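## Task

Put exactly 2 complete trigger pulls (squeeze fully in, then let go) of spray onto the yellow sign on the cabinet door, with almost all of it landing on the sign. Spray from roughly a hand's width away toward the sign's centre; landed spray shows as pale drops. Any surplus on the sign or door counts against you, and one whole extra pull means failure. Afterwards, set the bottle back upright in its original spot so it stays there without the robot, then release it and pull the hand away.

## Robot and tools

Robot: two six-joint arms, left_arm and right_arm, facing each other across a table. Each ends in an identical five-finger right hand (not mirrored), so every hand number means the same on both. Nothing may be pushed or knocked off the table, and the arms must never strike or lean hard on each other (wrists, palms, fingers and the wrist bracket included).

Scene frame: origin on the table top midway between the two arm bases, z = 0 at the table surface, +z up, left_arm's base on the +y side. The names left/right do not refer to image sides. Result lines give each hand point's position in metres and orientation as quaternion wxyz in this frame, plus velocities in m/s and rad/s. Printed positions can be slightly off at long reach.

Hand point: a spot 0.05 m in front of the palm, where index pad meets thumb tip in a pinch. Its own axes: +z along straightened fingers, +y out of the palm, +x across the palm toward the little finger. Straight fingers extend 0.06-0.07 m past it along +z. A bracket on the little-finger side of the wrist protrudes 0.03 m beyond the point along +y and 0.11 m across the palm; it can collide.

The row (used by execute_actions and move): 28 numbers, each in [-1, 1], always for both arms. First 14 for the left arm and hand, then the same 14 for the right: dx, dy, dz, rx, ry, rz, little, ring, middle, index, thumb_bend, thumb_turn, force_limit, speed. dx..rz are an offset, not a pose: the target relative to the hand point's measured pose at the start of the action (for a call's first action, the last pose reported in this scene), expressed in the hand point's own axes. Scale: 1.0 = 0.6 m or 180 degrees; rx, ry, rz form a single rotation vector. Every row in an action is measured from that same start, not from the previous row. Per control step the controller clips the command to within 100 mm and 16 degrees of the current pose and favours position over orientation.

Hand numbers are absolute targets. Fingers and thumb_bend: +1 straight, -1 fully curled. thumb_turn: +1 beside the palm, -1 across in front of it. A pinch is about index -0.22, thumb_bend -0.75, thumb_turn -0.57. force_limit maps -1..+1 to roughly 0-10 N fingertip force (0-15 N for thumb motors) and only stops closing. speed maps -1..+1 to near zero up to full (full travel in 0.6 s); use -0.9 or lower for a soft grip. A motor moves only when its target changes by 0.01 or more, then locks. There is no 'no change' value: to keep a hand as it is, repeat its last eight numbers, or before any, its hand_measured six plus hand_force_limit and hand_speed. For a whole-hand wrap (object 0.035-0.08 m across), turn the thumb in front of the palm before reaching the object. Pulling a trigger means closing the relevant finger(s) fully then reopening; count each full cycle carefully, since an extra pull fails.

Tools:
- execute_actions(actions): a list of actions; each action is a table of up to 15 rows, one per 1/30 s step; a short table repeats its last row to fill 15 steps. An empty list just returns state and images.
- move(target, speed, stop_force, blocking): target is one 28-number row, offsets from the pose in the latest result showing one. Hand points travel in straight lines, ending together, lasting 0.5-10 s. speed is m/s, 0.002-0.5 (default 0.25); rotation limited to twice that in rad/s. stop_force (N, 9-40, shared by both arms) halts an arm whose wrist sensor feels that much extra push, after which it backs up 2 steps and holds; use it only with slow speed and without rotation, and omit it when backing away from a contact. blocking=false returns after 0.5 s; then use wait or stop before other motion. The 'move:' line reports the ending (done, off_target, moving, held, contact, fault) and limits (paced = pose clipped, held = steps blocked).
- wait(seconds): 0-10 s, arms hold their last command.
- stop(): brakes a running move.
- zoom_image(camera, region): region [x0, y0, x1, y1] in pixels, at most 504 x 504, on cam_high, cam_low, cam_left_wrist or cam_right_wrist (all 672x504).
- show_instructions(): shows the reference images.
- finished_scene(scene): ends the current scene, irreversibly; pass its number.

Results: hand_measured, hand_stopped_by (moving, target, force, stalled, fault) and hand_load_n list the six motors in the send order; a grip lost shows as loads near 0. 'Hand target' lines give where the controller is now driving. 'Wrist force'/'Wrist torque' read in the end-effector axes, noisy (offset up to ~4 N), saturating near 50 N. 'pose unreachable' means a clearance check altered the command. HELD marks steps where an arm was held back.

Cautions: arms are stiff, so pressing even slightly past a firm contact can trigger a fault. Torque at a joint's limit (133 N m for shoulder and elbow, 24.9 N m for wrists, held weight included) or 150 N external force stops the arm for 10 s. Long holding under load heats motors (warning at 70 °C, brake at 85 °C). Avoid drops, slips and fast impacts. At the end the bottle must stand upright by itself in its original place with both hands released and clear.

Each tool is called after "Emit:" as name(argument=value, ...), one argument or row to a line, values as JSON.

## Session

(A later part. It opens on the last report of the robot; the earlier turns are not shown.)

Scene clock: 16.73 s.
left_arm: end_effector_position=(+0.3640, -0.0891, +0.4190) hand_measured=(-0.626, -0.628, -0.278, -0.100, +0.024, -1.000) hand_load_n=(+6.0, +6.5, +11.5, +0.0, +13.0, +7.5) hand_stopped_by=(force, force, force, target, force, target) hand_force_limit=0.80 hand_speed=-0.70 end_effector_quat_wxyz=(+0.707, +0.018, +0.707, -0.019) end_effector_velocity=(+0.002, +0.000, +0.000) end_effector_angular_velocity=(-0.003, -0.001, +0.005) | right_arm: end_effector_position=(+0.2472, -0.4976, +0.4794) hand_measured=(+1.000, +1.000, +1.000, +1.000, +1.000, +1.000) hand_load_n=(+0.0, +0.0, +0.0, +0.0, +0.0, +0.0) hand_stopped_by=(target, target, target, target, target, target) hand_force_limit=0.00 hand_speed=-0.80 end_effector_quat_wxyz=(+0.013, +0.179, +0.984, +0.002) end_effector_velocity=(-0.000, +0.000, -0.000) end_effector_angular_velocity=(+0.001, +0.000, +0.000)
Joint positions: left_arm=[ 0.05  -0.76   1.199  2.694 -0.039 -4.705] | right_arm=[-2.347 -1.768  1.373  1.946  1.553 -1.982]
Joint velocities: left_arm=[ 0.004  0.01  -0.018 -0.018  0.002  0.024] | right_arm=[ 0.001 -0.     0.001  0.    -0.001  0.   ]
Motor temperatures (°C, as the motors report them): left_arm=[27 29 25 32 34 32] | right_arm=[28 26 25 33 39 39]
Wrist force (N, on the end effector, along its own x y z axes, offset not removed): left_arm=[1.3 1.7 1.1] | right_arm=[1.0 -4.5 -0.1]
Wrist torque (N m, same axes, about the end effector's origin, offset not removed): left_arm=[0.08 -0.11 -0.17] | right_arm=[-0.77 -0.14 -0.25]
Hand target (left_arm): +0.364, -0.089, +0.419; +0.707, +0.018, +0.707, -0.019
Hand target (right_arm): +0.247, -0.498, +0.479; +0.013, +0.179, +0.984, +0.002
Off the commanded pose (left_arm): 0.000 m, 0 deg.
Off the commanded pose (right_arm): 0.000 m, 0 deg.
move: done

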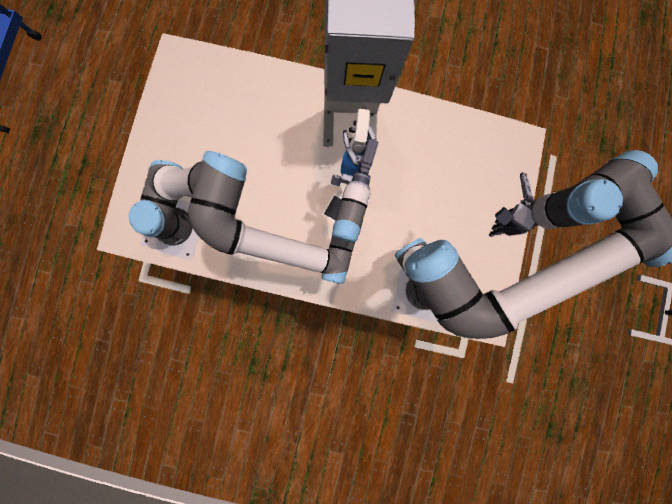

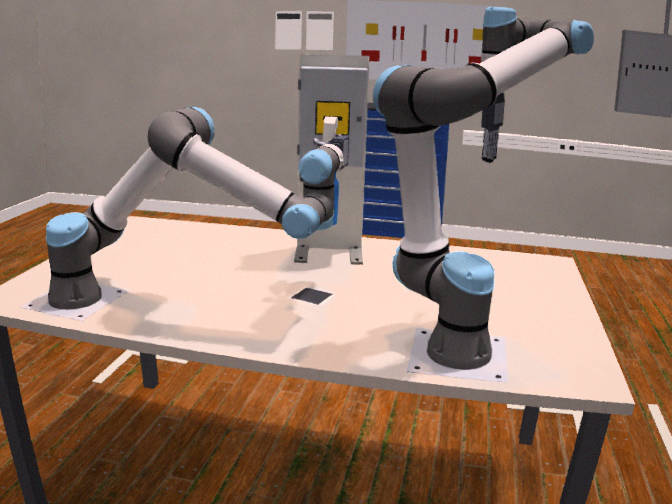

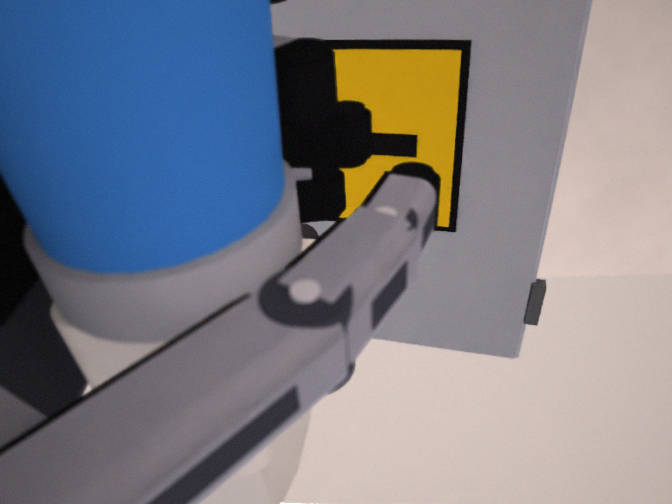

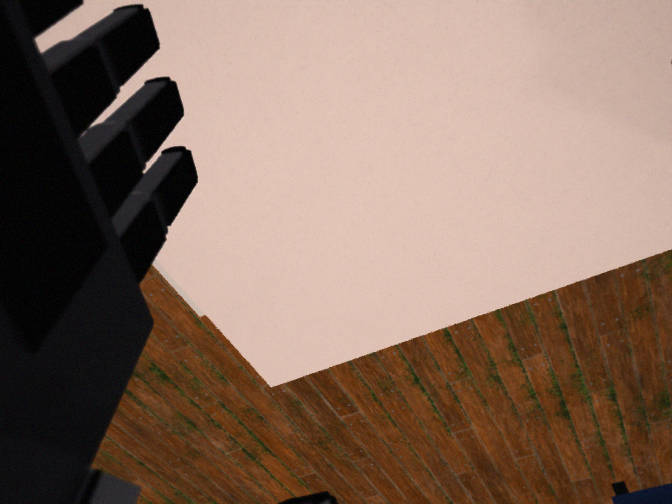

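Emit:
move(
  target=[-0.005,0.01,0,0,0,0,-0.95,-1,-1,-1,-1,-1,1,-0.75,0,0,0,0,0,0,1,1,1,1,1,1,0,-0.8],
  speed=0.03,
)

Emit:
zoom_image(
  camera="cam_high",
  region=[320,40,410,140],
)

Emit:
move(
  target=[0,0,0,0,0,0,-0.95,-1,-1,-0.15,-1,-1,1,-0.7,0,0,0,0,0,0,1,1,1,1,1,1,0,-0.8],
)

Scene clock: 18.57 s.
left_arm: end_effector_position=(+0.3643, -0.0831, +0.4220) hand_measured=(-0.626, -0.628, -0.278, -0.678, +0.024, -1.000) hand_load_n=(+6.5, +6.5, +11.0, +9.5, +12.5, +7.0) hand_stopped_by=(force, force, force, force, force, target) hand_force_limit=1.00 hand_speed=-0.75 end_effector_quat_wxyz=(+0.707, +0.018, +0.707, -0.019) end_effector_velocity=(+0.000, +0.000, -0.001) end_effector_angular_velocity=(+0.003, +0.000, +0.001) | right_arm: end_effector_position=(+0.2472, -0.4976, +0.4794) hand_measured=(+1.000, +1.000, +1.000, +1.000, +1.000, +1.000) hand_load_n=(+0.0, +0.0, +0.0, +0.0, +0.0, +0.0) hand_stopped_by=(target, target, target, target, target, target) hand_force_limit=0.00 hand_speed=-0.80 end_effector_quat_wxyz=(+0.013, +0.179, +0.984, +0.002) end_effector_velocity=(-0.000, -0.000, +0.000) end_effector_angular_velocity=(-0.001, -0.000, -0.002)
Joint positions: left_arm=[ 0.051 -0.776  1.222  2.687 -0.04  -4.704] | right_arm=[-2.347 -1.768  1.373  1.946  1.553 -1.982]
Joint velocities: left_arm=[ 0.001 -0.001  0.003  0.001 -0.    -0.002] | right_arm=[-0.002 -0.001 -0.     0.     0.     0.   ]
Motor temperatures (°C, as the motors report them): left_arm=[27 29 25 32 34 32] | right_arm=[28 26 25 33 39 39]
Wrist force (N, on the end effector, along its own x y z axes, offset not removed): left_arm=[1.9 1.8 0.6] | right_arm=[1.7 0.0 0.1]
Wrist torque (N m, same axes, about the end effector's origin, offset not removed): left_arm=[0.23 -0.11 -0.09] | right_arm=[0.01 -0.33 0.04]
Hand target (left_arm): +0.364, -0.083, +0.422; +0.707, +0.018, +0.707, -0.019
Hand target (right_arm): +0.247, -0.498, +0.479; +0.013, +0.179, +0.984, +0.002
Off the commanded pose (left_arm): 0.000 m, 0 deg.
Off the commanded pose (right_arm): 0.000 m, 0 deg.
move: done

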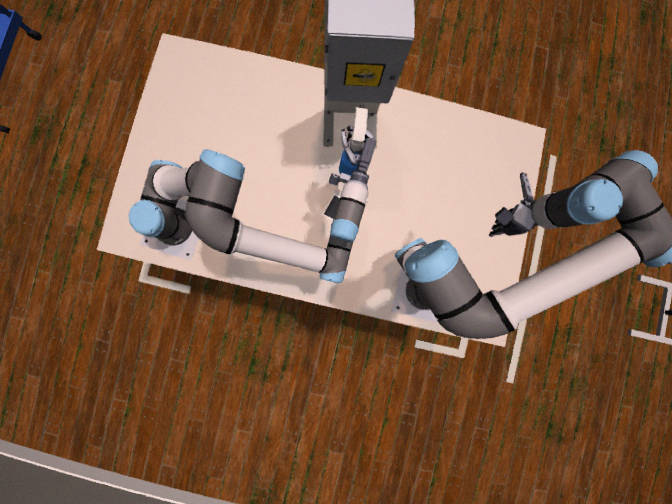

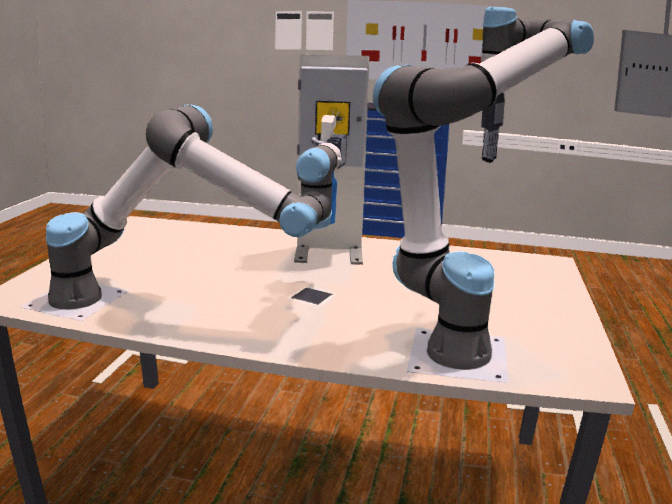

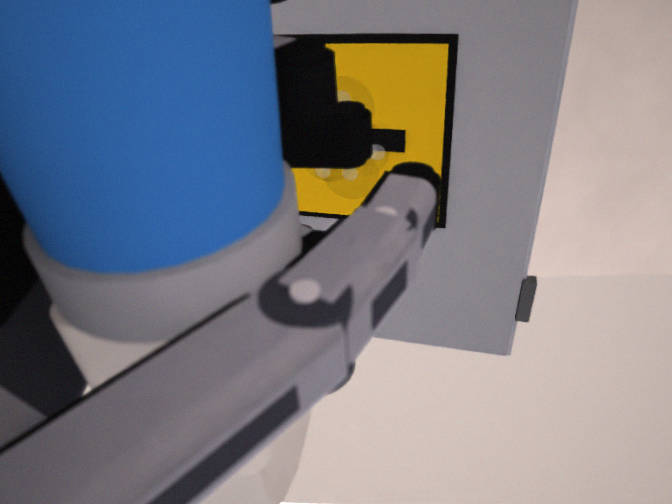

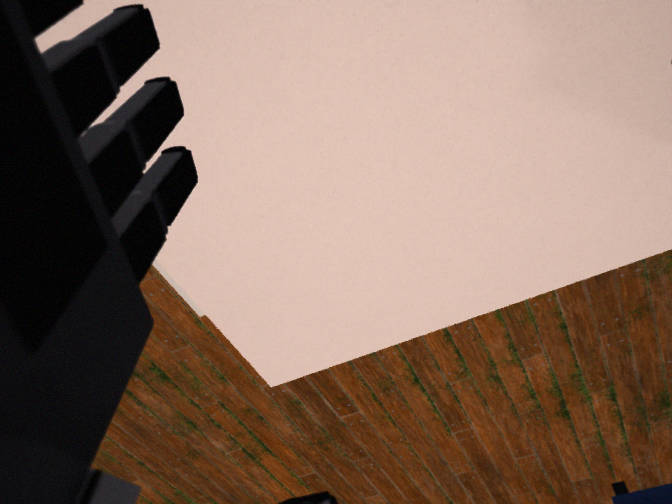

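Region (320, 40, 410, 140) of cam_high's 672x504 image, scaled by 5.040, with more detail than that image has; it fills the left 454 columns of this view, and the rest is white.

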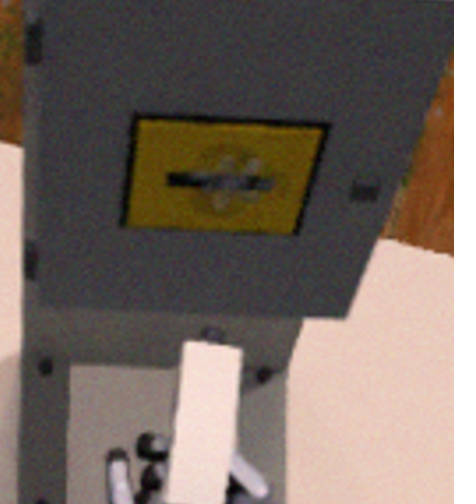

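Scene clock: 19.90 s.
left_arm: end_effector_position=(+0.3643, -0.0831, +0.4220) hand_measured=(-0.626, -0.628, -0.278, -0.150, +0.024, -1.000) hand_load_n=(+6.0, +6.5, +11.5, +0.0, +13.0, +7.5) hand_stopped_by=(force, force, force, target, force, target) hand_force_limit=1.00 hand_speed=-0.70 end_effector_quat_wxyz=(+0.707, +0.018, +0.707, -0.019) end_effector_velocity=(+0.000, +0.000, +0.000) end_effector_angular_velocity=(-0.001, +0.000, +0.000) | right_arm: end_effector_position=(+0.2472, -0.4976, +0.4794) hand_measured=(+1.000, +1.000, +1.000, +1.000, +1.000, +1.000) hand_load_n=(+0.0, +0.0, +0.0, +0.0, +0.0, +0.0) hand_stopped_by=(target, target, target, target, target, target) hand_force_limit=0.00 hand_speed=-0.80 end_effector_quat_wxyz=(+0.013, +0.179, +0.984, +0.002) end_effector_velocity=(-0.000, +0.000, -0.000) end_effector_angular_velocity=(+0.000, +0.000, +0.000)
Joint positions: left_arm=[ 0.051 -0.777  1.222  2.687 -0.04  -4.704] | right_arm=[-2.347 -1.768  1.373  1.946  1.553 -1.982]
Joint velocities: left_arm=[ 0.    -0.     0.    -0.001  0.    -0.   ] | right_arm=[ 0.001 -0.     0.001  0.    -0.     0.001]
Motor temperatures (°C, as the motors report them): left_arm=[27 29 25 32 34 32] | right_arm=[28 26 25 33 39 39]
Wrist force (N, on the end effector, along its own x y z axes, offset not removed): left_arm=[1.9 2.9 0.9] | right_arm=[-0.9 -2.8 1.6]
Wrist torque (N m, same axes, about the end effector's origin, offset not removed): left_arm=[0.33 -0.21 -0.18] | right_arm=[-0.78 -0.18 -0.24]
Hand target (left_arm): +0.364, -0.083, +0.422; +0.707, +0.018, +0.707, -0.019
Hand target (right_arm): +0.247, -0.498, +0.479; +0.013, +0.179, +0.984, +0.002
Off the commanded pose (left_arm): 0.000 m, 0 deg.
Off the commanded pose (right_arm): 0.000 m, 0 deg.
move: done

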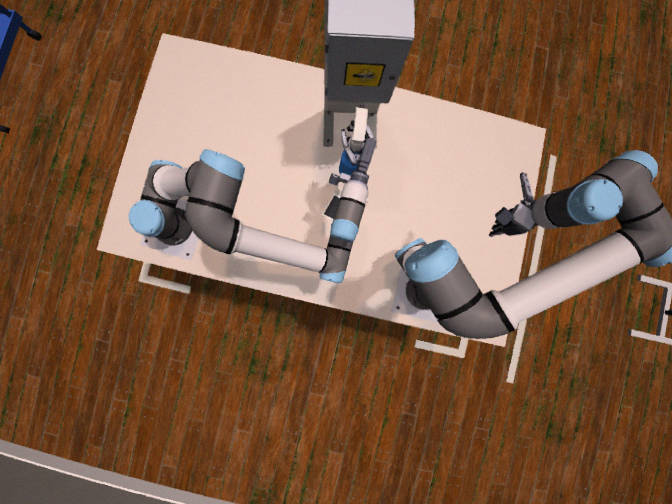

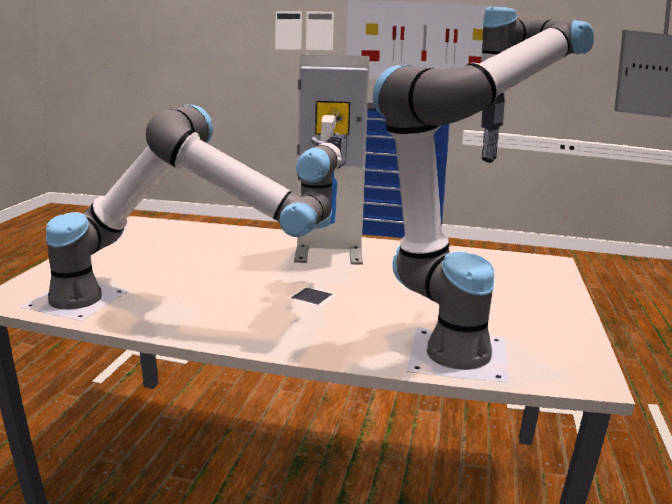

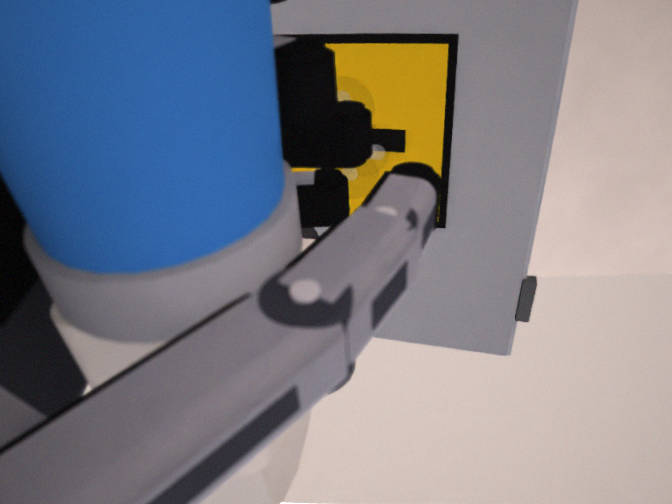

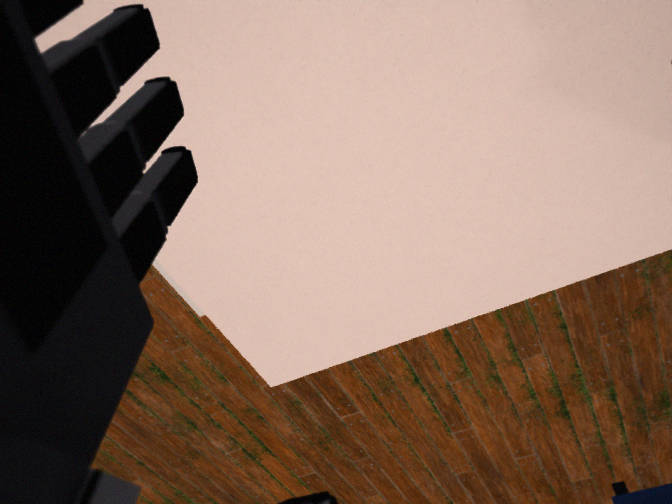

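Possibly fewer drops; probe the stiffness.

Emit:
move(
  target=[0,0,0,0,0,0,-0.95,-1,-1,-0.63,-1,-1,1,-0.75,0,0,0,0,0,0,1,1,1,1,1,1,0,-0.8],
)

Emit:
move(
  target=[0,0,0,0,0,0,-0.95,-1,-1,-1,-1,-1,1,-0.7,0,0,0,0,0,0,1,1,1,1,1,1,0,-0.8],
)

Emit:
move(
  target=[0.283,-0.032,-0.19,0.095,0,0,-0.95,-1,-1,0.5,-1,-1,1,-0.5,0,0,0,0,0,0,1,1,1,1,1,1,0,-0.8],
  speed=0.1,
)

Emit:
zoom_image(
  camera="cam_low",
  region=[305,90,365,145],
)

Scene clock: 21.50 s.
left_arm: end_effector_position=(+0.3643, -0.0831, +0.4220) hand_measured=(-0.626, -0.628, -0.278, -0.630, +0.024, -1.000) hand_load_n=(+6.0, +6.5, +11.5, +2.5, +12.5, +7.5) hand_stopped_by=(force, force, force, target, force, target) hand_force_limit=1.00 hand_speed=-0.75 end_effector_quat_wxyz=(+0.707, +0.018, +0.707, -0.019) end_effector_velocity=(-0.000, -0.000, -0.000) end_effector_angular_velocity=(-0.000, +0.000, -0.000) | right_arm: end_effector_position=(+0.2472, -0.4976, +0.4794) hand_measured=(+1.000, +1.000, +1.000, +1.000, +1.000, +1.000) hand_load_n=(+0.0, +0.0, +0.0, +0.0, +0.0, +0.0) hand_stopped_by=(target, target, target, target, target, target) hand_force_limit=0.00 hand_speed=-0.80 end_effector_quat_wxyz=(+0.013, +0.179, +0.984, +0.002) end_effector_velocity=(-0.000, +0.000, -0.000) end_effector_angular_velocity=(-0.000, -0.000, +0.001)
Joint positions: left_arm=[ 0.051 -0.777  1.222  2.687 -0.04  -4.704] | right_arm=[-2.347 -1.768  1.373  1.946  1.553 -1.982]
Joint velocities: left_arm=[-0.    -0.     0.001  0.    -0.    -0.001] | right_arm=[ 0.001 -0.001  0.001 -0.     0.    -0.   ]
Motor temperatures (°C, as the motors report them): left_arm=[27 29 25 32 34 32] | right_arm=[28 26 25 33 39 39]
Wrist force (N, on the end effector, along its own x y z axes, offset not removed): left_arm=[1.5 1.3 1.0] | right_arm=[-0.1 1.9 -0.9]
Wrist torque (N m, same axes, about the end effector's origin, offset not removed): left_arm=[0.05 -0.17 -0.13] | right_arm=[0.31 -0.10 -0.09]
Hand target (left_arm): +0.364, -0.083, +0.422; +0.707, +0.018, +0.707, -0.019
Hand target (right_arm): +0.247, -0.498, +0.479; +0.013, +0.179, +0.984, +0.002
Off the commanded pose (left_arm): 0.000 m, 0 deg.
Off the commanded pose (right_arm): 0.000 m, 0 deg.
move: done

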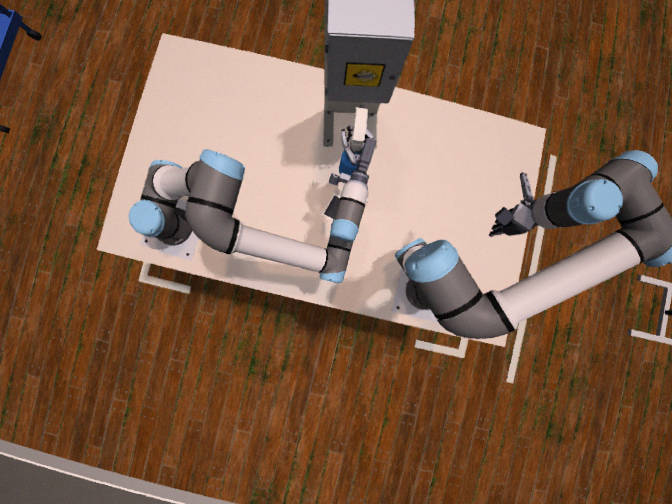

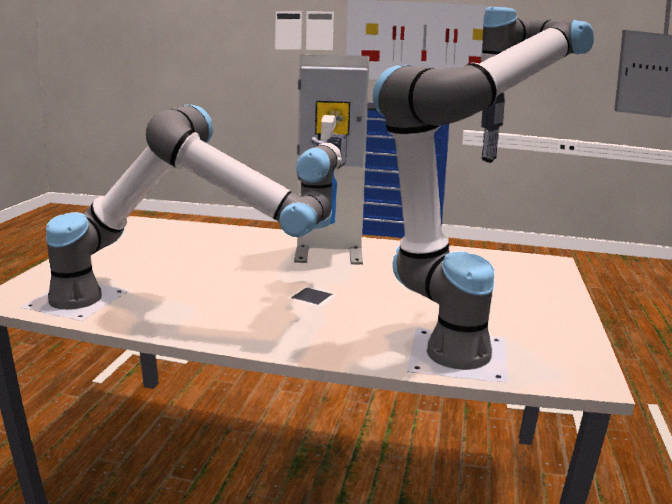

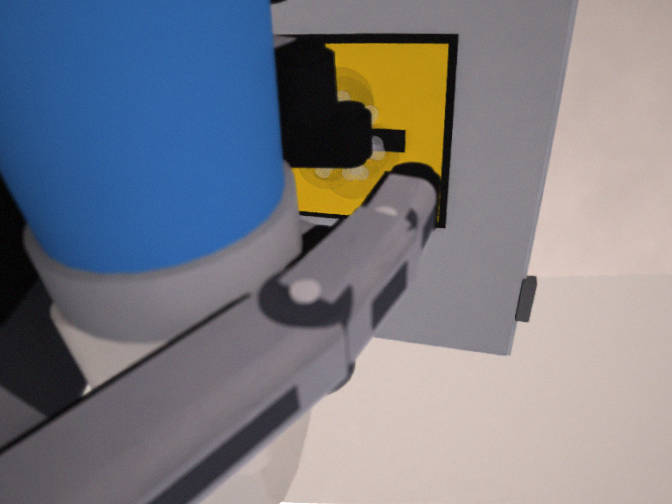

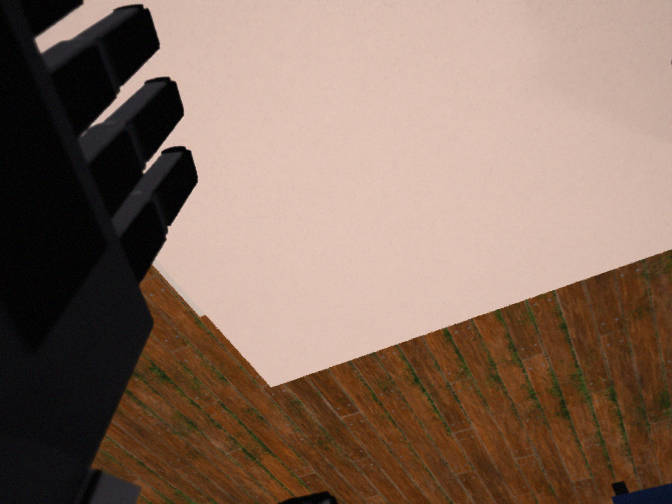

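Scene clock: 22.00 s.
left_arm: end_effector_position=(+0.3643, -0.0831, +0.4220) hand_measured=(-0.626, -0.628, -0.278, -0.684, +0.024, -1.000) hand_load_n=(+6.5, +6.5, +10.5, +11.0, +12.5, +7.0) hand_stopped_by=(force, force, force, force, force, target) hand_force_limit=1.00 hand_speed=-0.70 end_effector_quat_wxyz=(+0.707, +0.018, +0.707, -0.019) end_effector_velocity=(-0.000, -0.000, -0.001) end_effector_angular_velocity=(+0.001, -0.000, -0.000) | right_arm: end_effector_position=(+0.2472, -0.4976, +0.4794) hand_measured=(+1.000, +1.000, +1.000, +1.000, +1.000, +1.000) hand_load_n=(+0.0, +0.0, +0.0, +0.0, +0.0, +0.0) hand_stopped_by=(target, target, target, target, target, target) hand_force_limit=0.00 hand_speed=-0.80 end_effector_quat_wxyz=(+0.013, +0.179, +0.984, +0.002) end_effector_velocity=(-0.000, +0.000, +0.000) end_effector_angular_velocity=(-0.000, -0.000, +0.003)
Joint positions: left_arm=[ 0.051 -0.777  1.222  2.687 -0.04  -4.704] | right_arm=[-2.347 -1.768  1.373  1.946  1.553 -1.982]
Joint velocities: left_arm=[-0.     0.001  0.    -0.     0.     0.   ] | right_arm=[ 0.001 -0.    -0.    -0.     0.    -0.001]
Motor temperatures (°C, as the motors report them): left_arm=[27 29 25 32 34 32] | right_arm=[28 26 25 33 39 39]
Wrist force (N, on the end effector, along its own x y z axes, offset not removed): left_arm=[2.0 1.5 0.6] | right_arm=[0.6 1.1 0.3]
Wrist torque (N m, same axes, about the end effector's origin, offset not removed): left_arm=[0.08 -0.09 -0.14] | right_arm=[0.11 -0.27 -0.04]
Hand target (left_arm): +0.364, -0.083, +0.422; +0.707, +0.018, +0.707, -0.019
Hand target (right_arm): +0.247, -0.498, +0.479; +0.013, +0.179, +0.984, +0.002
Off the commanded pose (left_arm): 0.000 m, 0 deg.
Off the commanded pose (right_arm): 0.000 m, 0 deg.
move: done

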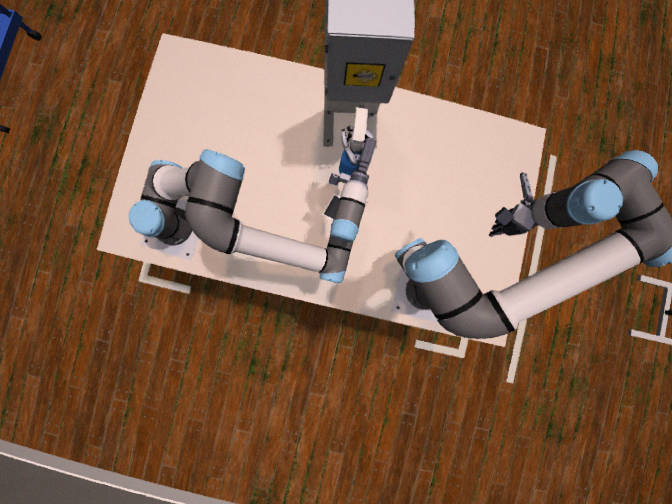

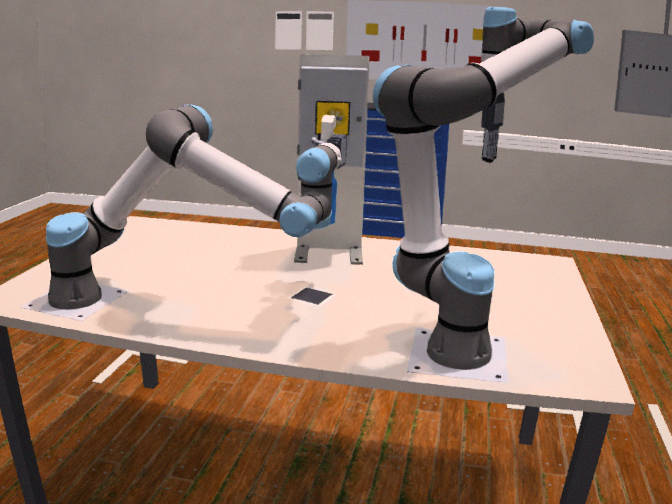

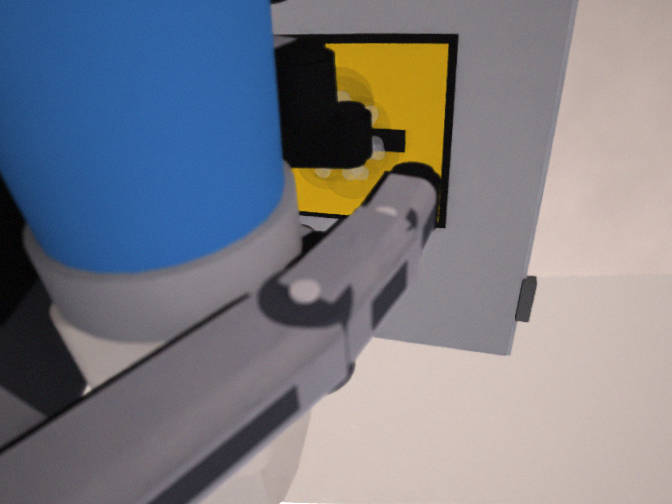

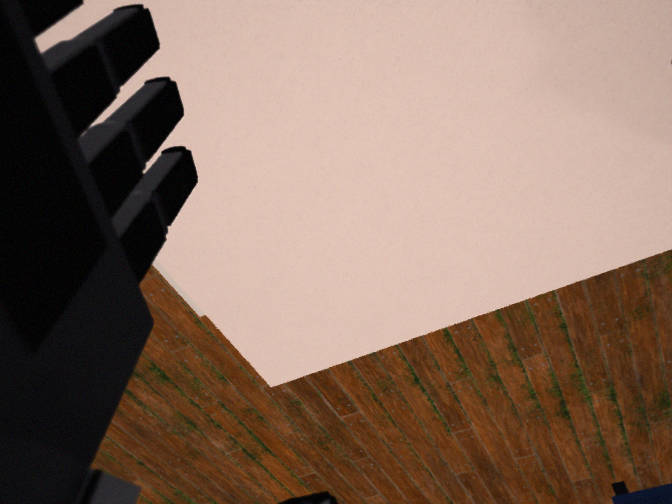

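Scene clock: 24.50 s.
left_arm: end_effector_position=(+0.2497, -0.0959, +0.2522) hand_measured=(-0.626, -0.628, -0.278, +0.500, +0.024, -1.000) hand_load_n=(+6.0, +6.5, +11.5, +0.0, +13.0, +7.5) hand_stopped_by=(force, force, force, target, force, target) hand_force_limit=1.00 hand_speed=-0.50 end_effector_quat_wxyz=(+0.696, +0.123, +0.696, -0.124) end_effector_velocity=(-0.001, -0.000, -0.001) end_effector_angular_velocity=(-0.001, -0.002, -0.002) | right_arm: end_effector_position=(+0.2472, -0.4976, +0.4794) hand_measured=(+1.000, +1.000, +1.000, +1.000, +1.000, +1.000) hand_load_n=(+0.0, +0.0, +0.0, +0.0, +0.0, +0.0) hand_stopped_by=(target, target, target, target, target, target) hand_force_limit=0.00 hand_speed=-0.80 end_effector_quat_wxyz=(+0.013, +0.179, +0.984, +0.002) end_effector_velocity=(+0.000, -0.000, -0.000) end_effector_angular_velocity=(+0.001, +0.001, -0.001)
Joint positions: left_arm=[-0.15  -0.672  1.564  2.251 -0.137 -4.715] | right_arm=[-2.347 -1.768  1.373  1.946  1.553 -1.982]
Joint velocities: left_arm=[-0.001  0.005 -0.005 -0.017 -0.001  0.018] | right_arm=[-0.     0.001  0.001  0.     0.     0.001]
Motor temperatures (°C, as the motors report them): left_arm=[27 29 25 32 34 32] | right_arm=[28 26 25 33 39 39]
Wrist force (N, on the end effector, along its own x y z axes, offset not removed): left_arm=[2.8 0.8 1.4] | right_arm=[-0.3 0.1 0.2]
Wrist torque (N m, same axes, about the end effector's origin, offset not removed): left_arm=[-0.02 -0.31 -0.18] | right_arm=[0.22 -0.16 -0.16]
Hand target (left_arm): +0.250, -0.096, +0.252; +0.696, +0.123, +0.696, -0.124
Hand target (right_arm): +0.247, -0.498, +0.479; +0.013, +0.179, +0.984, +0.002
Off the commanded pose (left_arm): 0.001 m, 0 deg.
Off the commanded pose (right_arm): 0.000 m, 0 deg.
move: done

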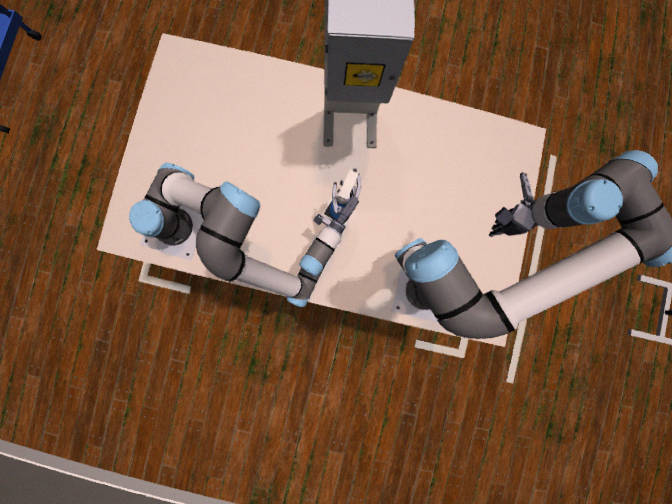

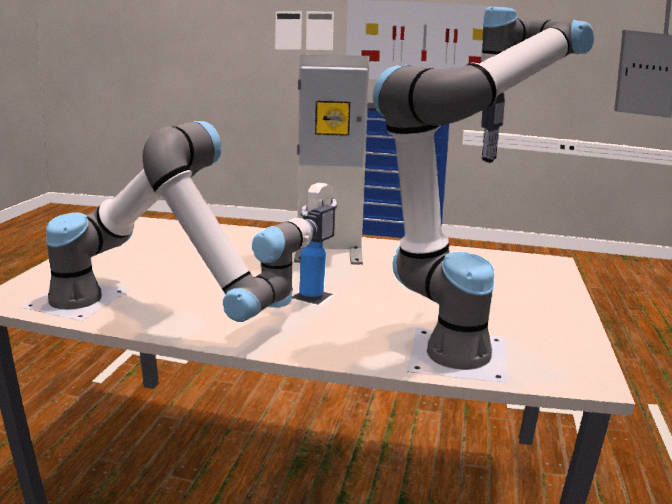

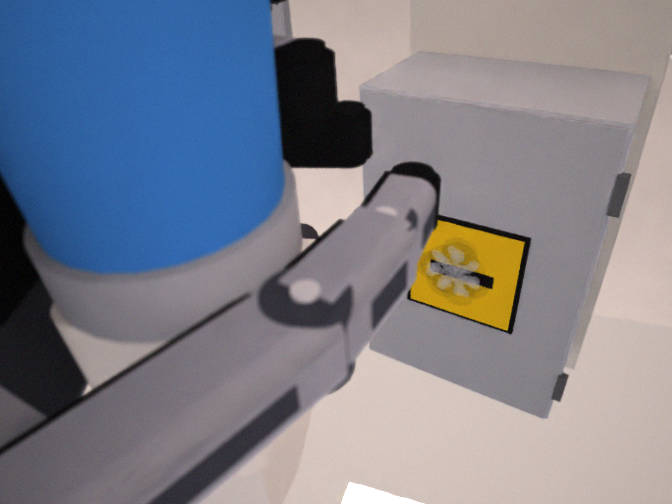

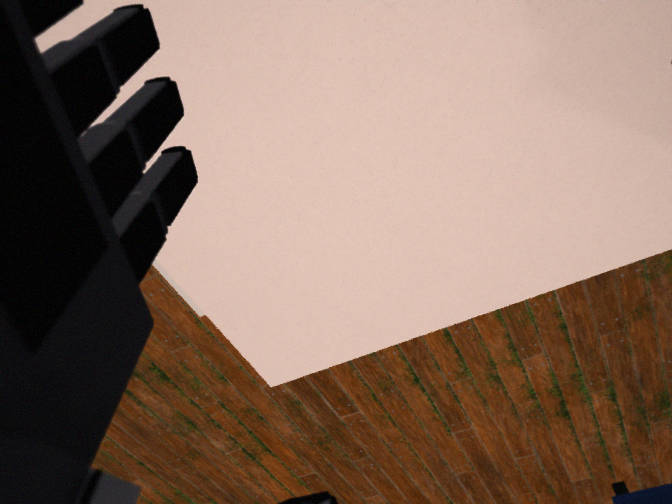

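Region (305, 90, 365, 145) of cam_low's 672x504 image, scaled by 8.400, with more detail than that image has; it fills the top 462 rows of this view, and the rest is white.

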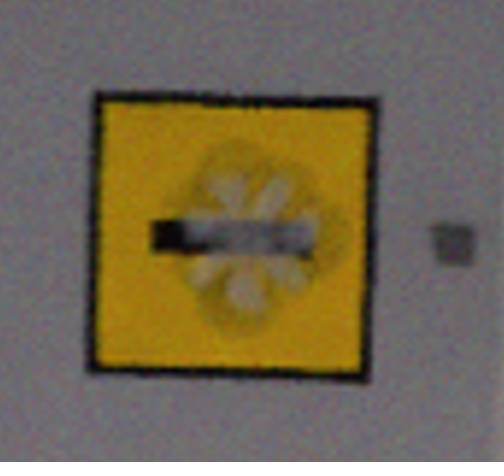

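Emit:
move(
  target=[0.019,0,0,0,0,0,-0.95,-1,-1,0.5,-1,-1,1,-0.5,0,0,0,0,0,0,1,1,1,1,1,1,0,-0.8],
  speed=0.02,
)

Emit:
move(
  target=[0,0,0,0,0,0,1,1,1,1,1,-1,1,-0.2,0,0,0,0,0,0,1,1,1,1,1,1,0,-0.8],
)

Emit:
move(
  target=[0,-0.08,-0.42,0,0,0,1,1,1,1,1,-1,1,-0.2,0,0,0,0,0,0,1,1,1,1,1,1,0,-0.8],
  speed=0.12,
)

Scene clock: 26.67 s.
left_arm: end_effector_position=(+0.2496, -0.0959, +0.2410) hand_measured=(-0.626, -0.628, -0.278, +0.500, +0.024, -1.000) hand_load_n=(+6.0, +6.5, +11.5, +0.0, +13.0, +7.5) hand_stopped_by=(force, force, force, target, force, target) hand_force_limit=1.00 hand_speed=-0.50 end_effector_quat_wxyz=(+0.696, +0.123, +0.696, -0.124) end_effector_velocity=(+0.000, +0.000, -0.003) end_effector_angular_velocity=(-0.000, +0.000, +0.001) | right_arm: end_effector_position=(+0.2472, -0.4976, +0.4794) hand_measured=(+1.000, +1.000, +1.000, +1.000, +1.000, +1.000) hand_load_n=(+0.0, +0.0, +0.0, +0.0, +0.0, +0.0) hand_stopped_by=(target, target, target, target, target, target) hand_force_limit=0.00 hand_speed=-0.80 end_effector_quat_wxyz=(+0.013, +0.179, +0.984, +0.002) end_effector_velocity=(+0.000, +0.000, +0.000) end_effector_angular_velocity=(+0.000, -0.000, +0.000)
Joint positions: left_arm=[-0.15  -0.651  1.561  2.234 -0.137 -4.716] | right_arm=[-2.347 -1.768  1.373  1.946  1.553 -1.982]
Joint velocities: left_arm=[ 0.001  0.004  0.    -0.004  0.    -0.   ] | right_arm=[ 0. -0.  0. -0. -0.  0.]
Motor temperatures (°C, as the motors report them): left_arm=[27 29 25 32 34 32] | right_arm=[28 26 25 33 39 39]
Wrist force (N, on the end effector, along its own x y z axes, offset not removed): left_arm=[1.8 1.1 -0.3] | right_arm=[1.4 -1.4 5.2]
Wrist torque (N m, same axes, about the end effector's origin, offset not removed): left_arm=[0.07 -0.10 -0.17] | right_arm=[-0.60 -0.43 -0.10]
Hand target (left_arm): +0.250, -0.096, +0.241; +0.696, +0.123, +0.696, -0.124
Hand target (right_arm): +0.247, -0.498, +0.479; +0.013, +0.179, +0.984, +0.002
Off the commanded pose (left_arm): 0.000 m, 0 deg.
Off the commanded pose (right_arm): 0.000 m, 0 deg.
move: done

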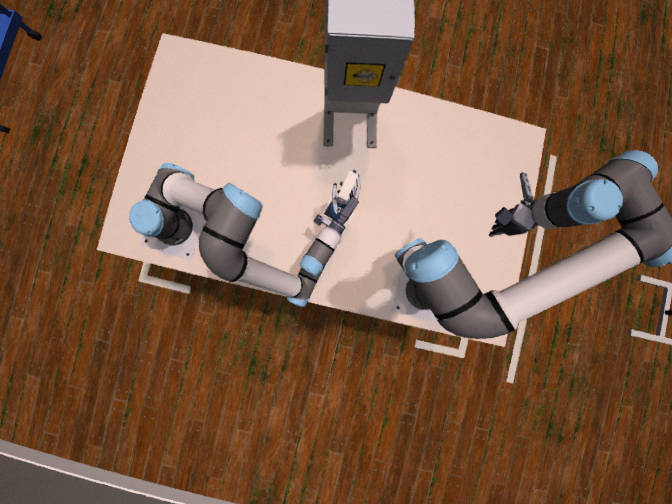

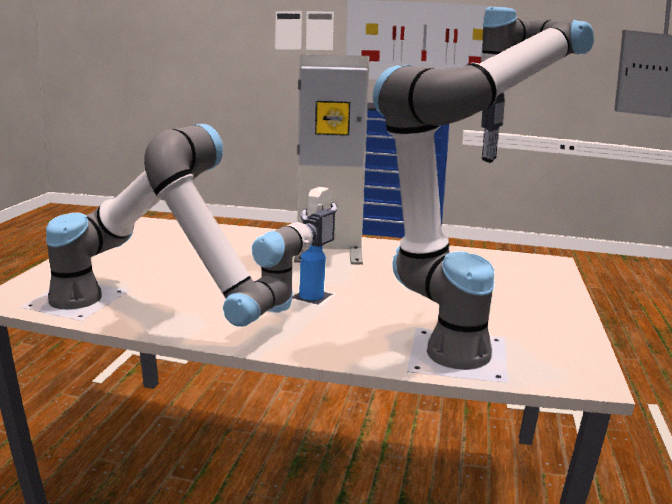

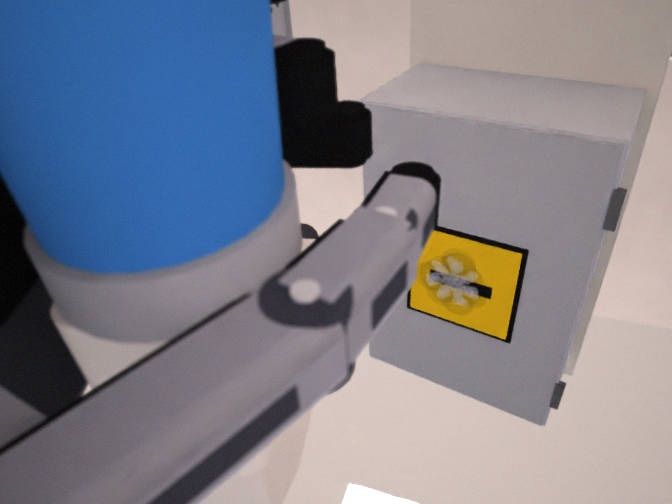

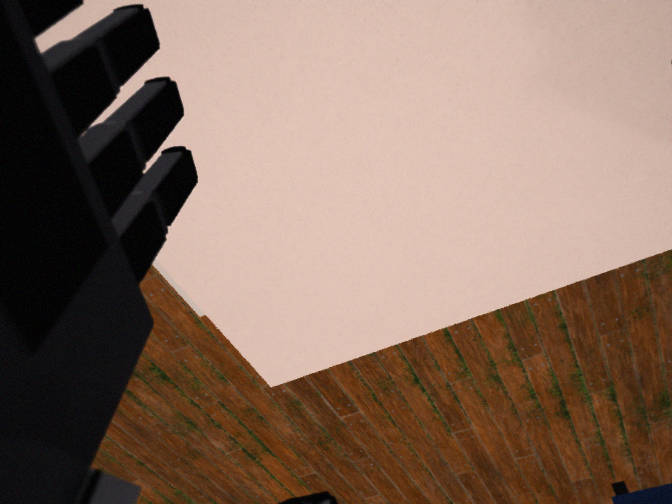

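Scene clock: 28.17 s.
left_arm: end_effector_position=(+0.2496, -0.0959, +0.2410) hand_measured=(+1.000, +1.000, +1.000, +1.000, +1.000, -1.000) hand_load_n=(+0.0, +0.0, +0.0, +0.0, +0.0, +0.0) hand_stopped_by=(target, target, target, target, target, target) hand_force_limit=1.00 hand_speed=-0.20 end_effector_quat_wxyz=(+0.696, +0.123, +0.696, -0.124) end_effector_velocity=(+0.000, -0.000, +0.000) end_effector_angular_velocity=(-0.003, +0.001, +0.000) | right_arm: end_effector_position=(+0.2472, -0.4976, +0.4794) hand_measured=(+1.000, +1.000, +1.000, +1.000, +1.000, +1.000) hand_load_n=(+0.0, +0.0, +0.0, +0.0, +0.0, +0.0) hand_stopped_by=(target, target, target, target, target, target) hand_force_limit=0.00 hand_speed=-0.80 end_effector_quat_wxyz=(+0.013, +0.179, +0.984, +0.002) end_effector_velocity=(+0.000, +0.000, -0.000) end_effector_angular_velocity=(+0.001, -0.001, -0.001)
Joint positions: left_arm=[-0.15  -0.651  1.561  2.234 -0.137 -4.716] | right_arm=[-2.347 -1.768  1.373  1.946  1.553 -1.982]
Joint velocities: left_arm=[ 0.     0.    -0.003 -0.     0.    -0.   ] | right_arm=[-0.001 -0.     0.001  0.    -0.001 -0.   ]
Motor temperatures (°C, as the motors report them): left_arm=[27 29 25 32 34 32] | right_arm=[28 26 25 33 39 39]
Wrist force (N, on the end effector, along its own x y z axes, offset not removed): left_arm=[-1.2 1.3 0.4] | right_arm=[3.0 -0.8 1.0]
Wrist torque (N m, same axes, about the end effector's origin, offset not removed): left_arm=[0.11 0.05 -0.23] | right_arm=[-0.45 -0.68 -0.06]
Hand target (left_arm): +0.250, -0.096, +0.241; +0.696, +0.123, +0.696, -0.124
Hand target (right_arm): +0.247, -0.498, +0.479; +0.013, +0.179, +0.984, +0.002
Off the commanded pose (left_arm): 0.000 m, 0 deg.
Off the commanded pose (right_arm): 0.000 m, 0 deg.
move: done

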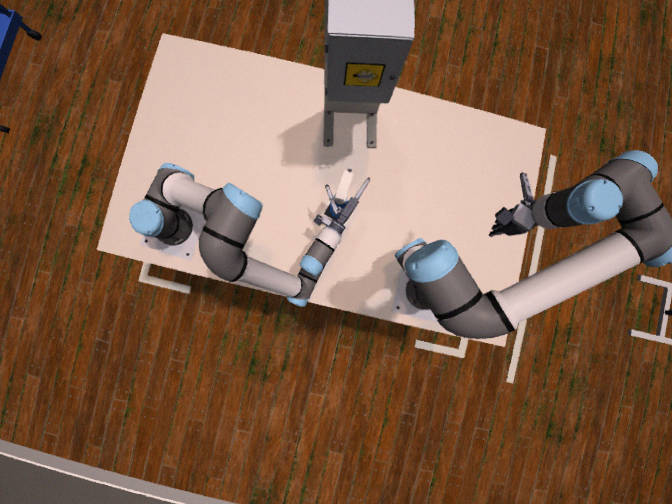

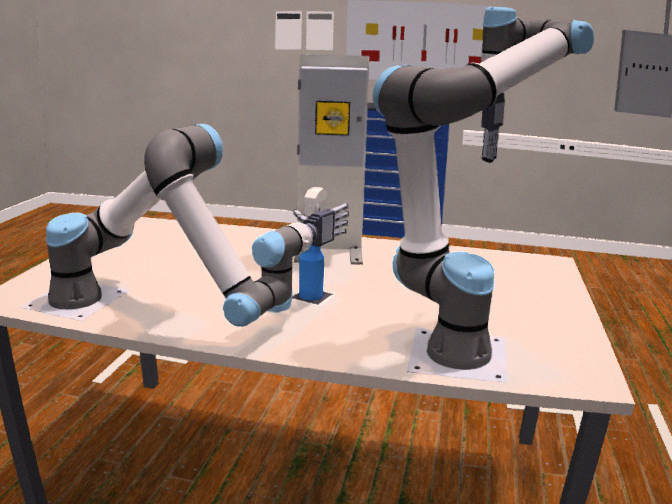

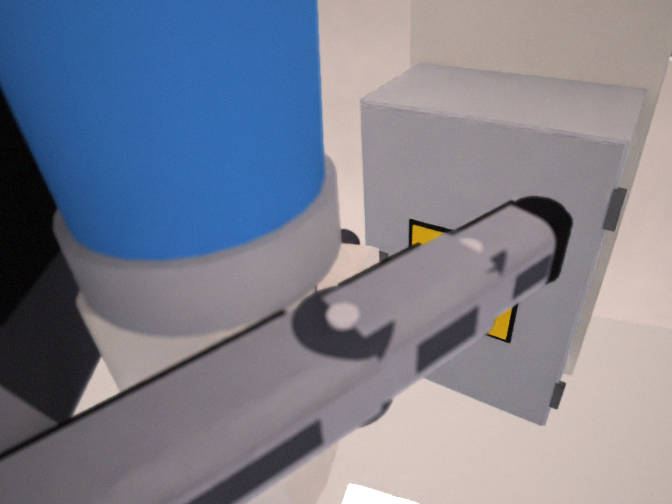

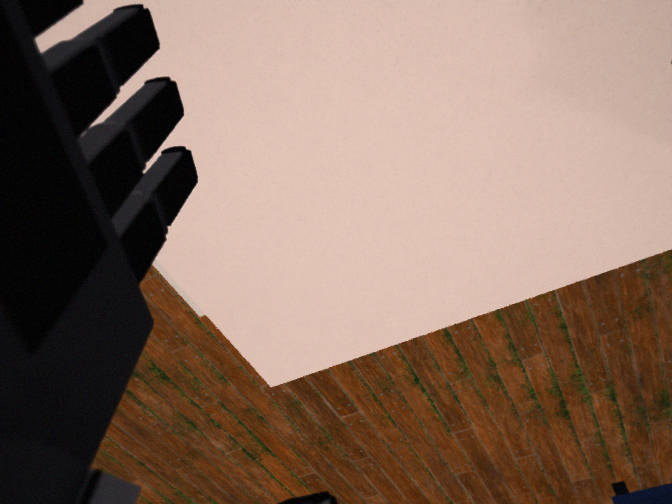

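Scene clock: 30.77 s.
left_arm: end_effector_position=(-0.0034, -0.0543, +0.2409) hand_measured=(+1.000, +1.000, +1.000, +1.000, +1.000, -1.000) hand_load_n=(+0.0, +0.0, +0.0, +0.0, +0.0, +0.0) hand_stopped_by=(target, target, target, target, target, target) hand_force_limit=1.00 hand_speed=-0.20 end_effector_quat_wxyz=(+0.696, +0.123, +0.697, -0.124) end_effector_velocity=(-0.001, +0.001, -0.000) end_effector_angular_velocity=(+0.000, -0.000, +0.000) | right_arm: end_effector_position=(+0.2472, -0.4976, +0.4794) hand_measured=(+1.000, +1.000, +1.000, +1.000, +1.000, +1.000) hand_load_n=(+0.0, +0.0, +0.0, +0.0, +0.0, +0.0) hand_stopped_by=(target, target, target, target, target, target) hand_force_limit=0.00 hand_speed=-0.80 end_effector_quat_wxyz=(+0.013, +0.179, +0.984, +0.002) end_effector_velocity=(-0.000, -0.000, -0.000) end_effector_angular_velocity=(-0.001, +0.001, +0.001)
Joint positions: left_arm=[-0.577 -0.635  1.522  2.252  0.29  -4.711] | right_arm=[-2.347 -1.768  1.373  1.946  1.553 -1.982]
Joint velocities: left_arm=[-0.002  0.001 -0.     0.     0.002 -0.001] | right_arm=[-0.    -0.    -0.    -0.     0.001 -0.001]
Motor temperatures (°C, as the motors report them): left_arm=[27 29 25 32 34 32] | right_arm=[28 26 25 33 39 39]
Wrist force (N, on the end effector, along its own x y z axes, offset not removed): left_arm=[0.4 1.3 -0.3] | right_arm=[1.6 -3.9 0.6]
Wrist torque (N m, same axes, about the end effector's origin, offset not removed): left_arm=[0.10 -0.16 -0.13] | right_arm=[-0.71 -0.27 -0.09]
Hand target (left_arm): -0.004, -0.054, +0.241; +0.696, +0.123, +0.697, -0.124
Hand target (right_arm): +0.247, -0.498, +0.479; +0.013, +0.179, +0.984, +0.002
Off the commanded pose (left_arm): 0.000 m, 0 deg.
Off the commanded pose (right_arm): 0.000 m, 0 deg.
move: done

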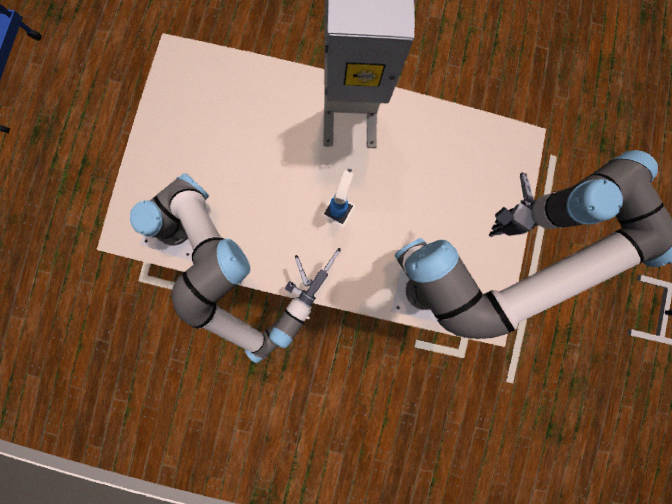

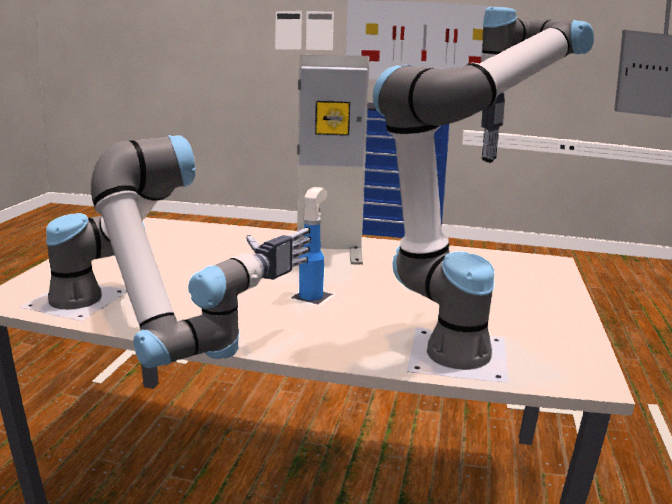

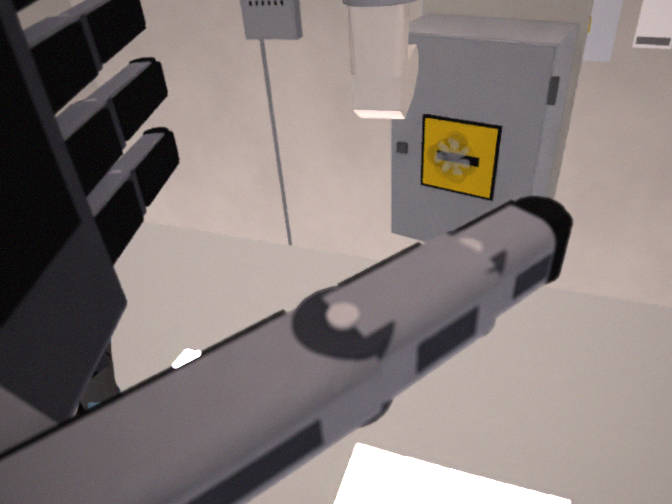

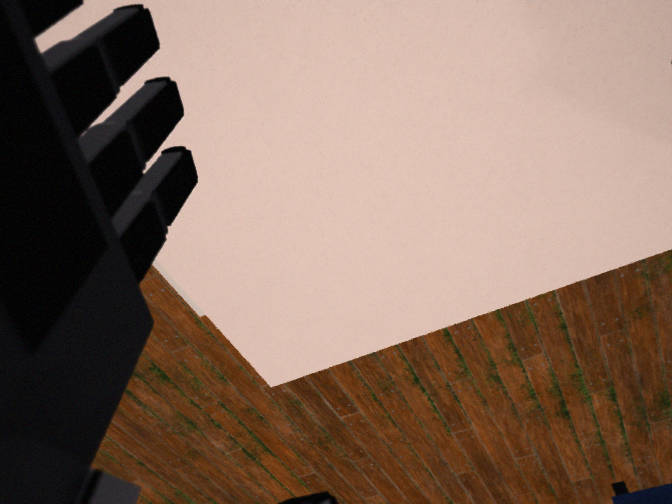

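Emit:
finished_scene(
  scene=2,
)

The scene is finished: the task was done.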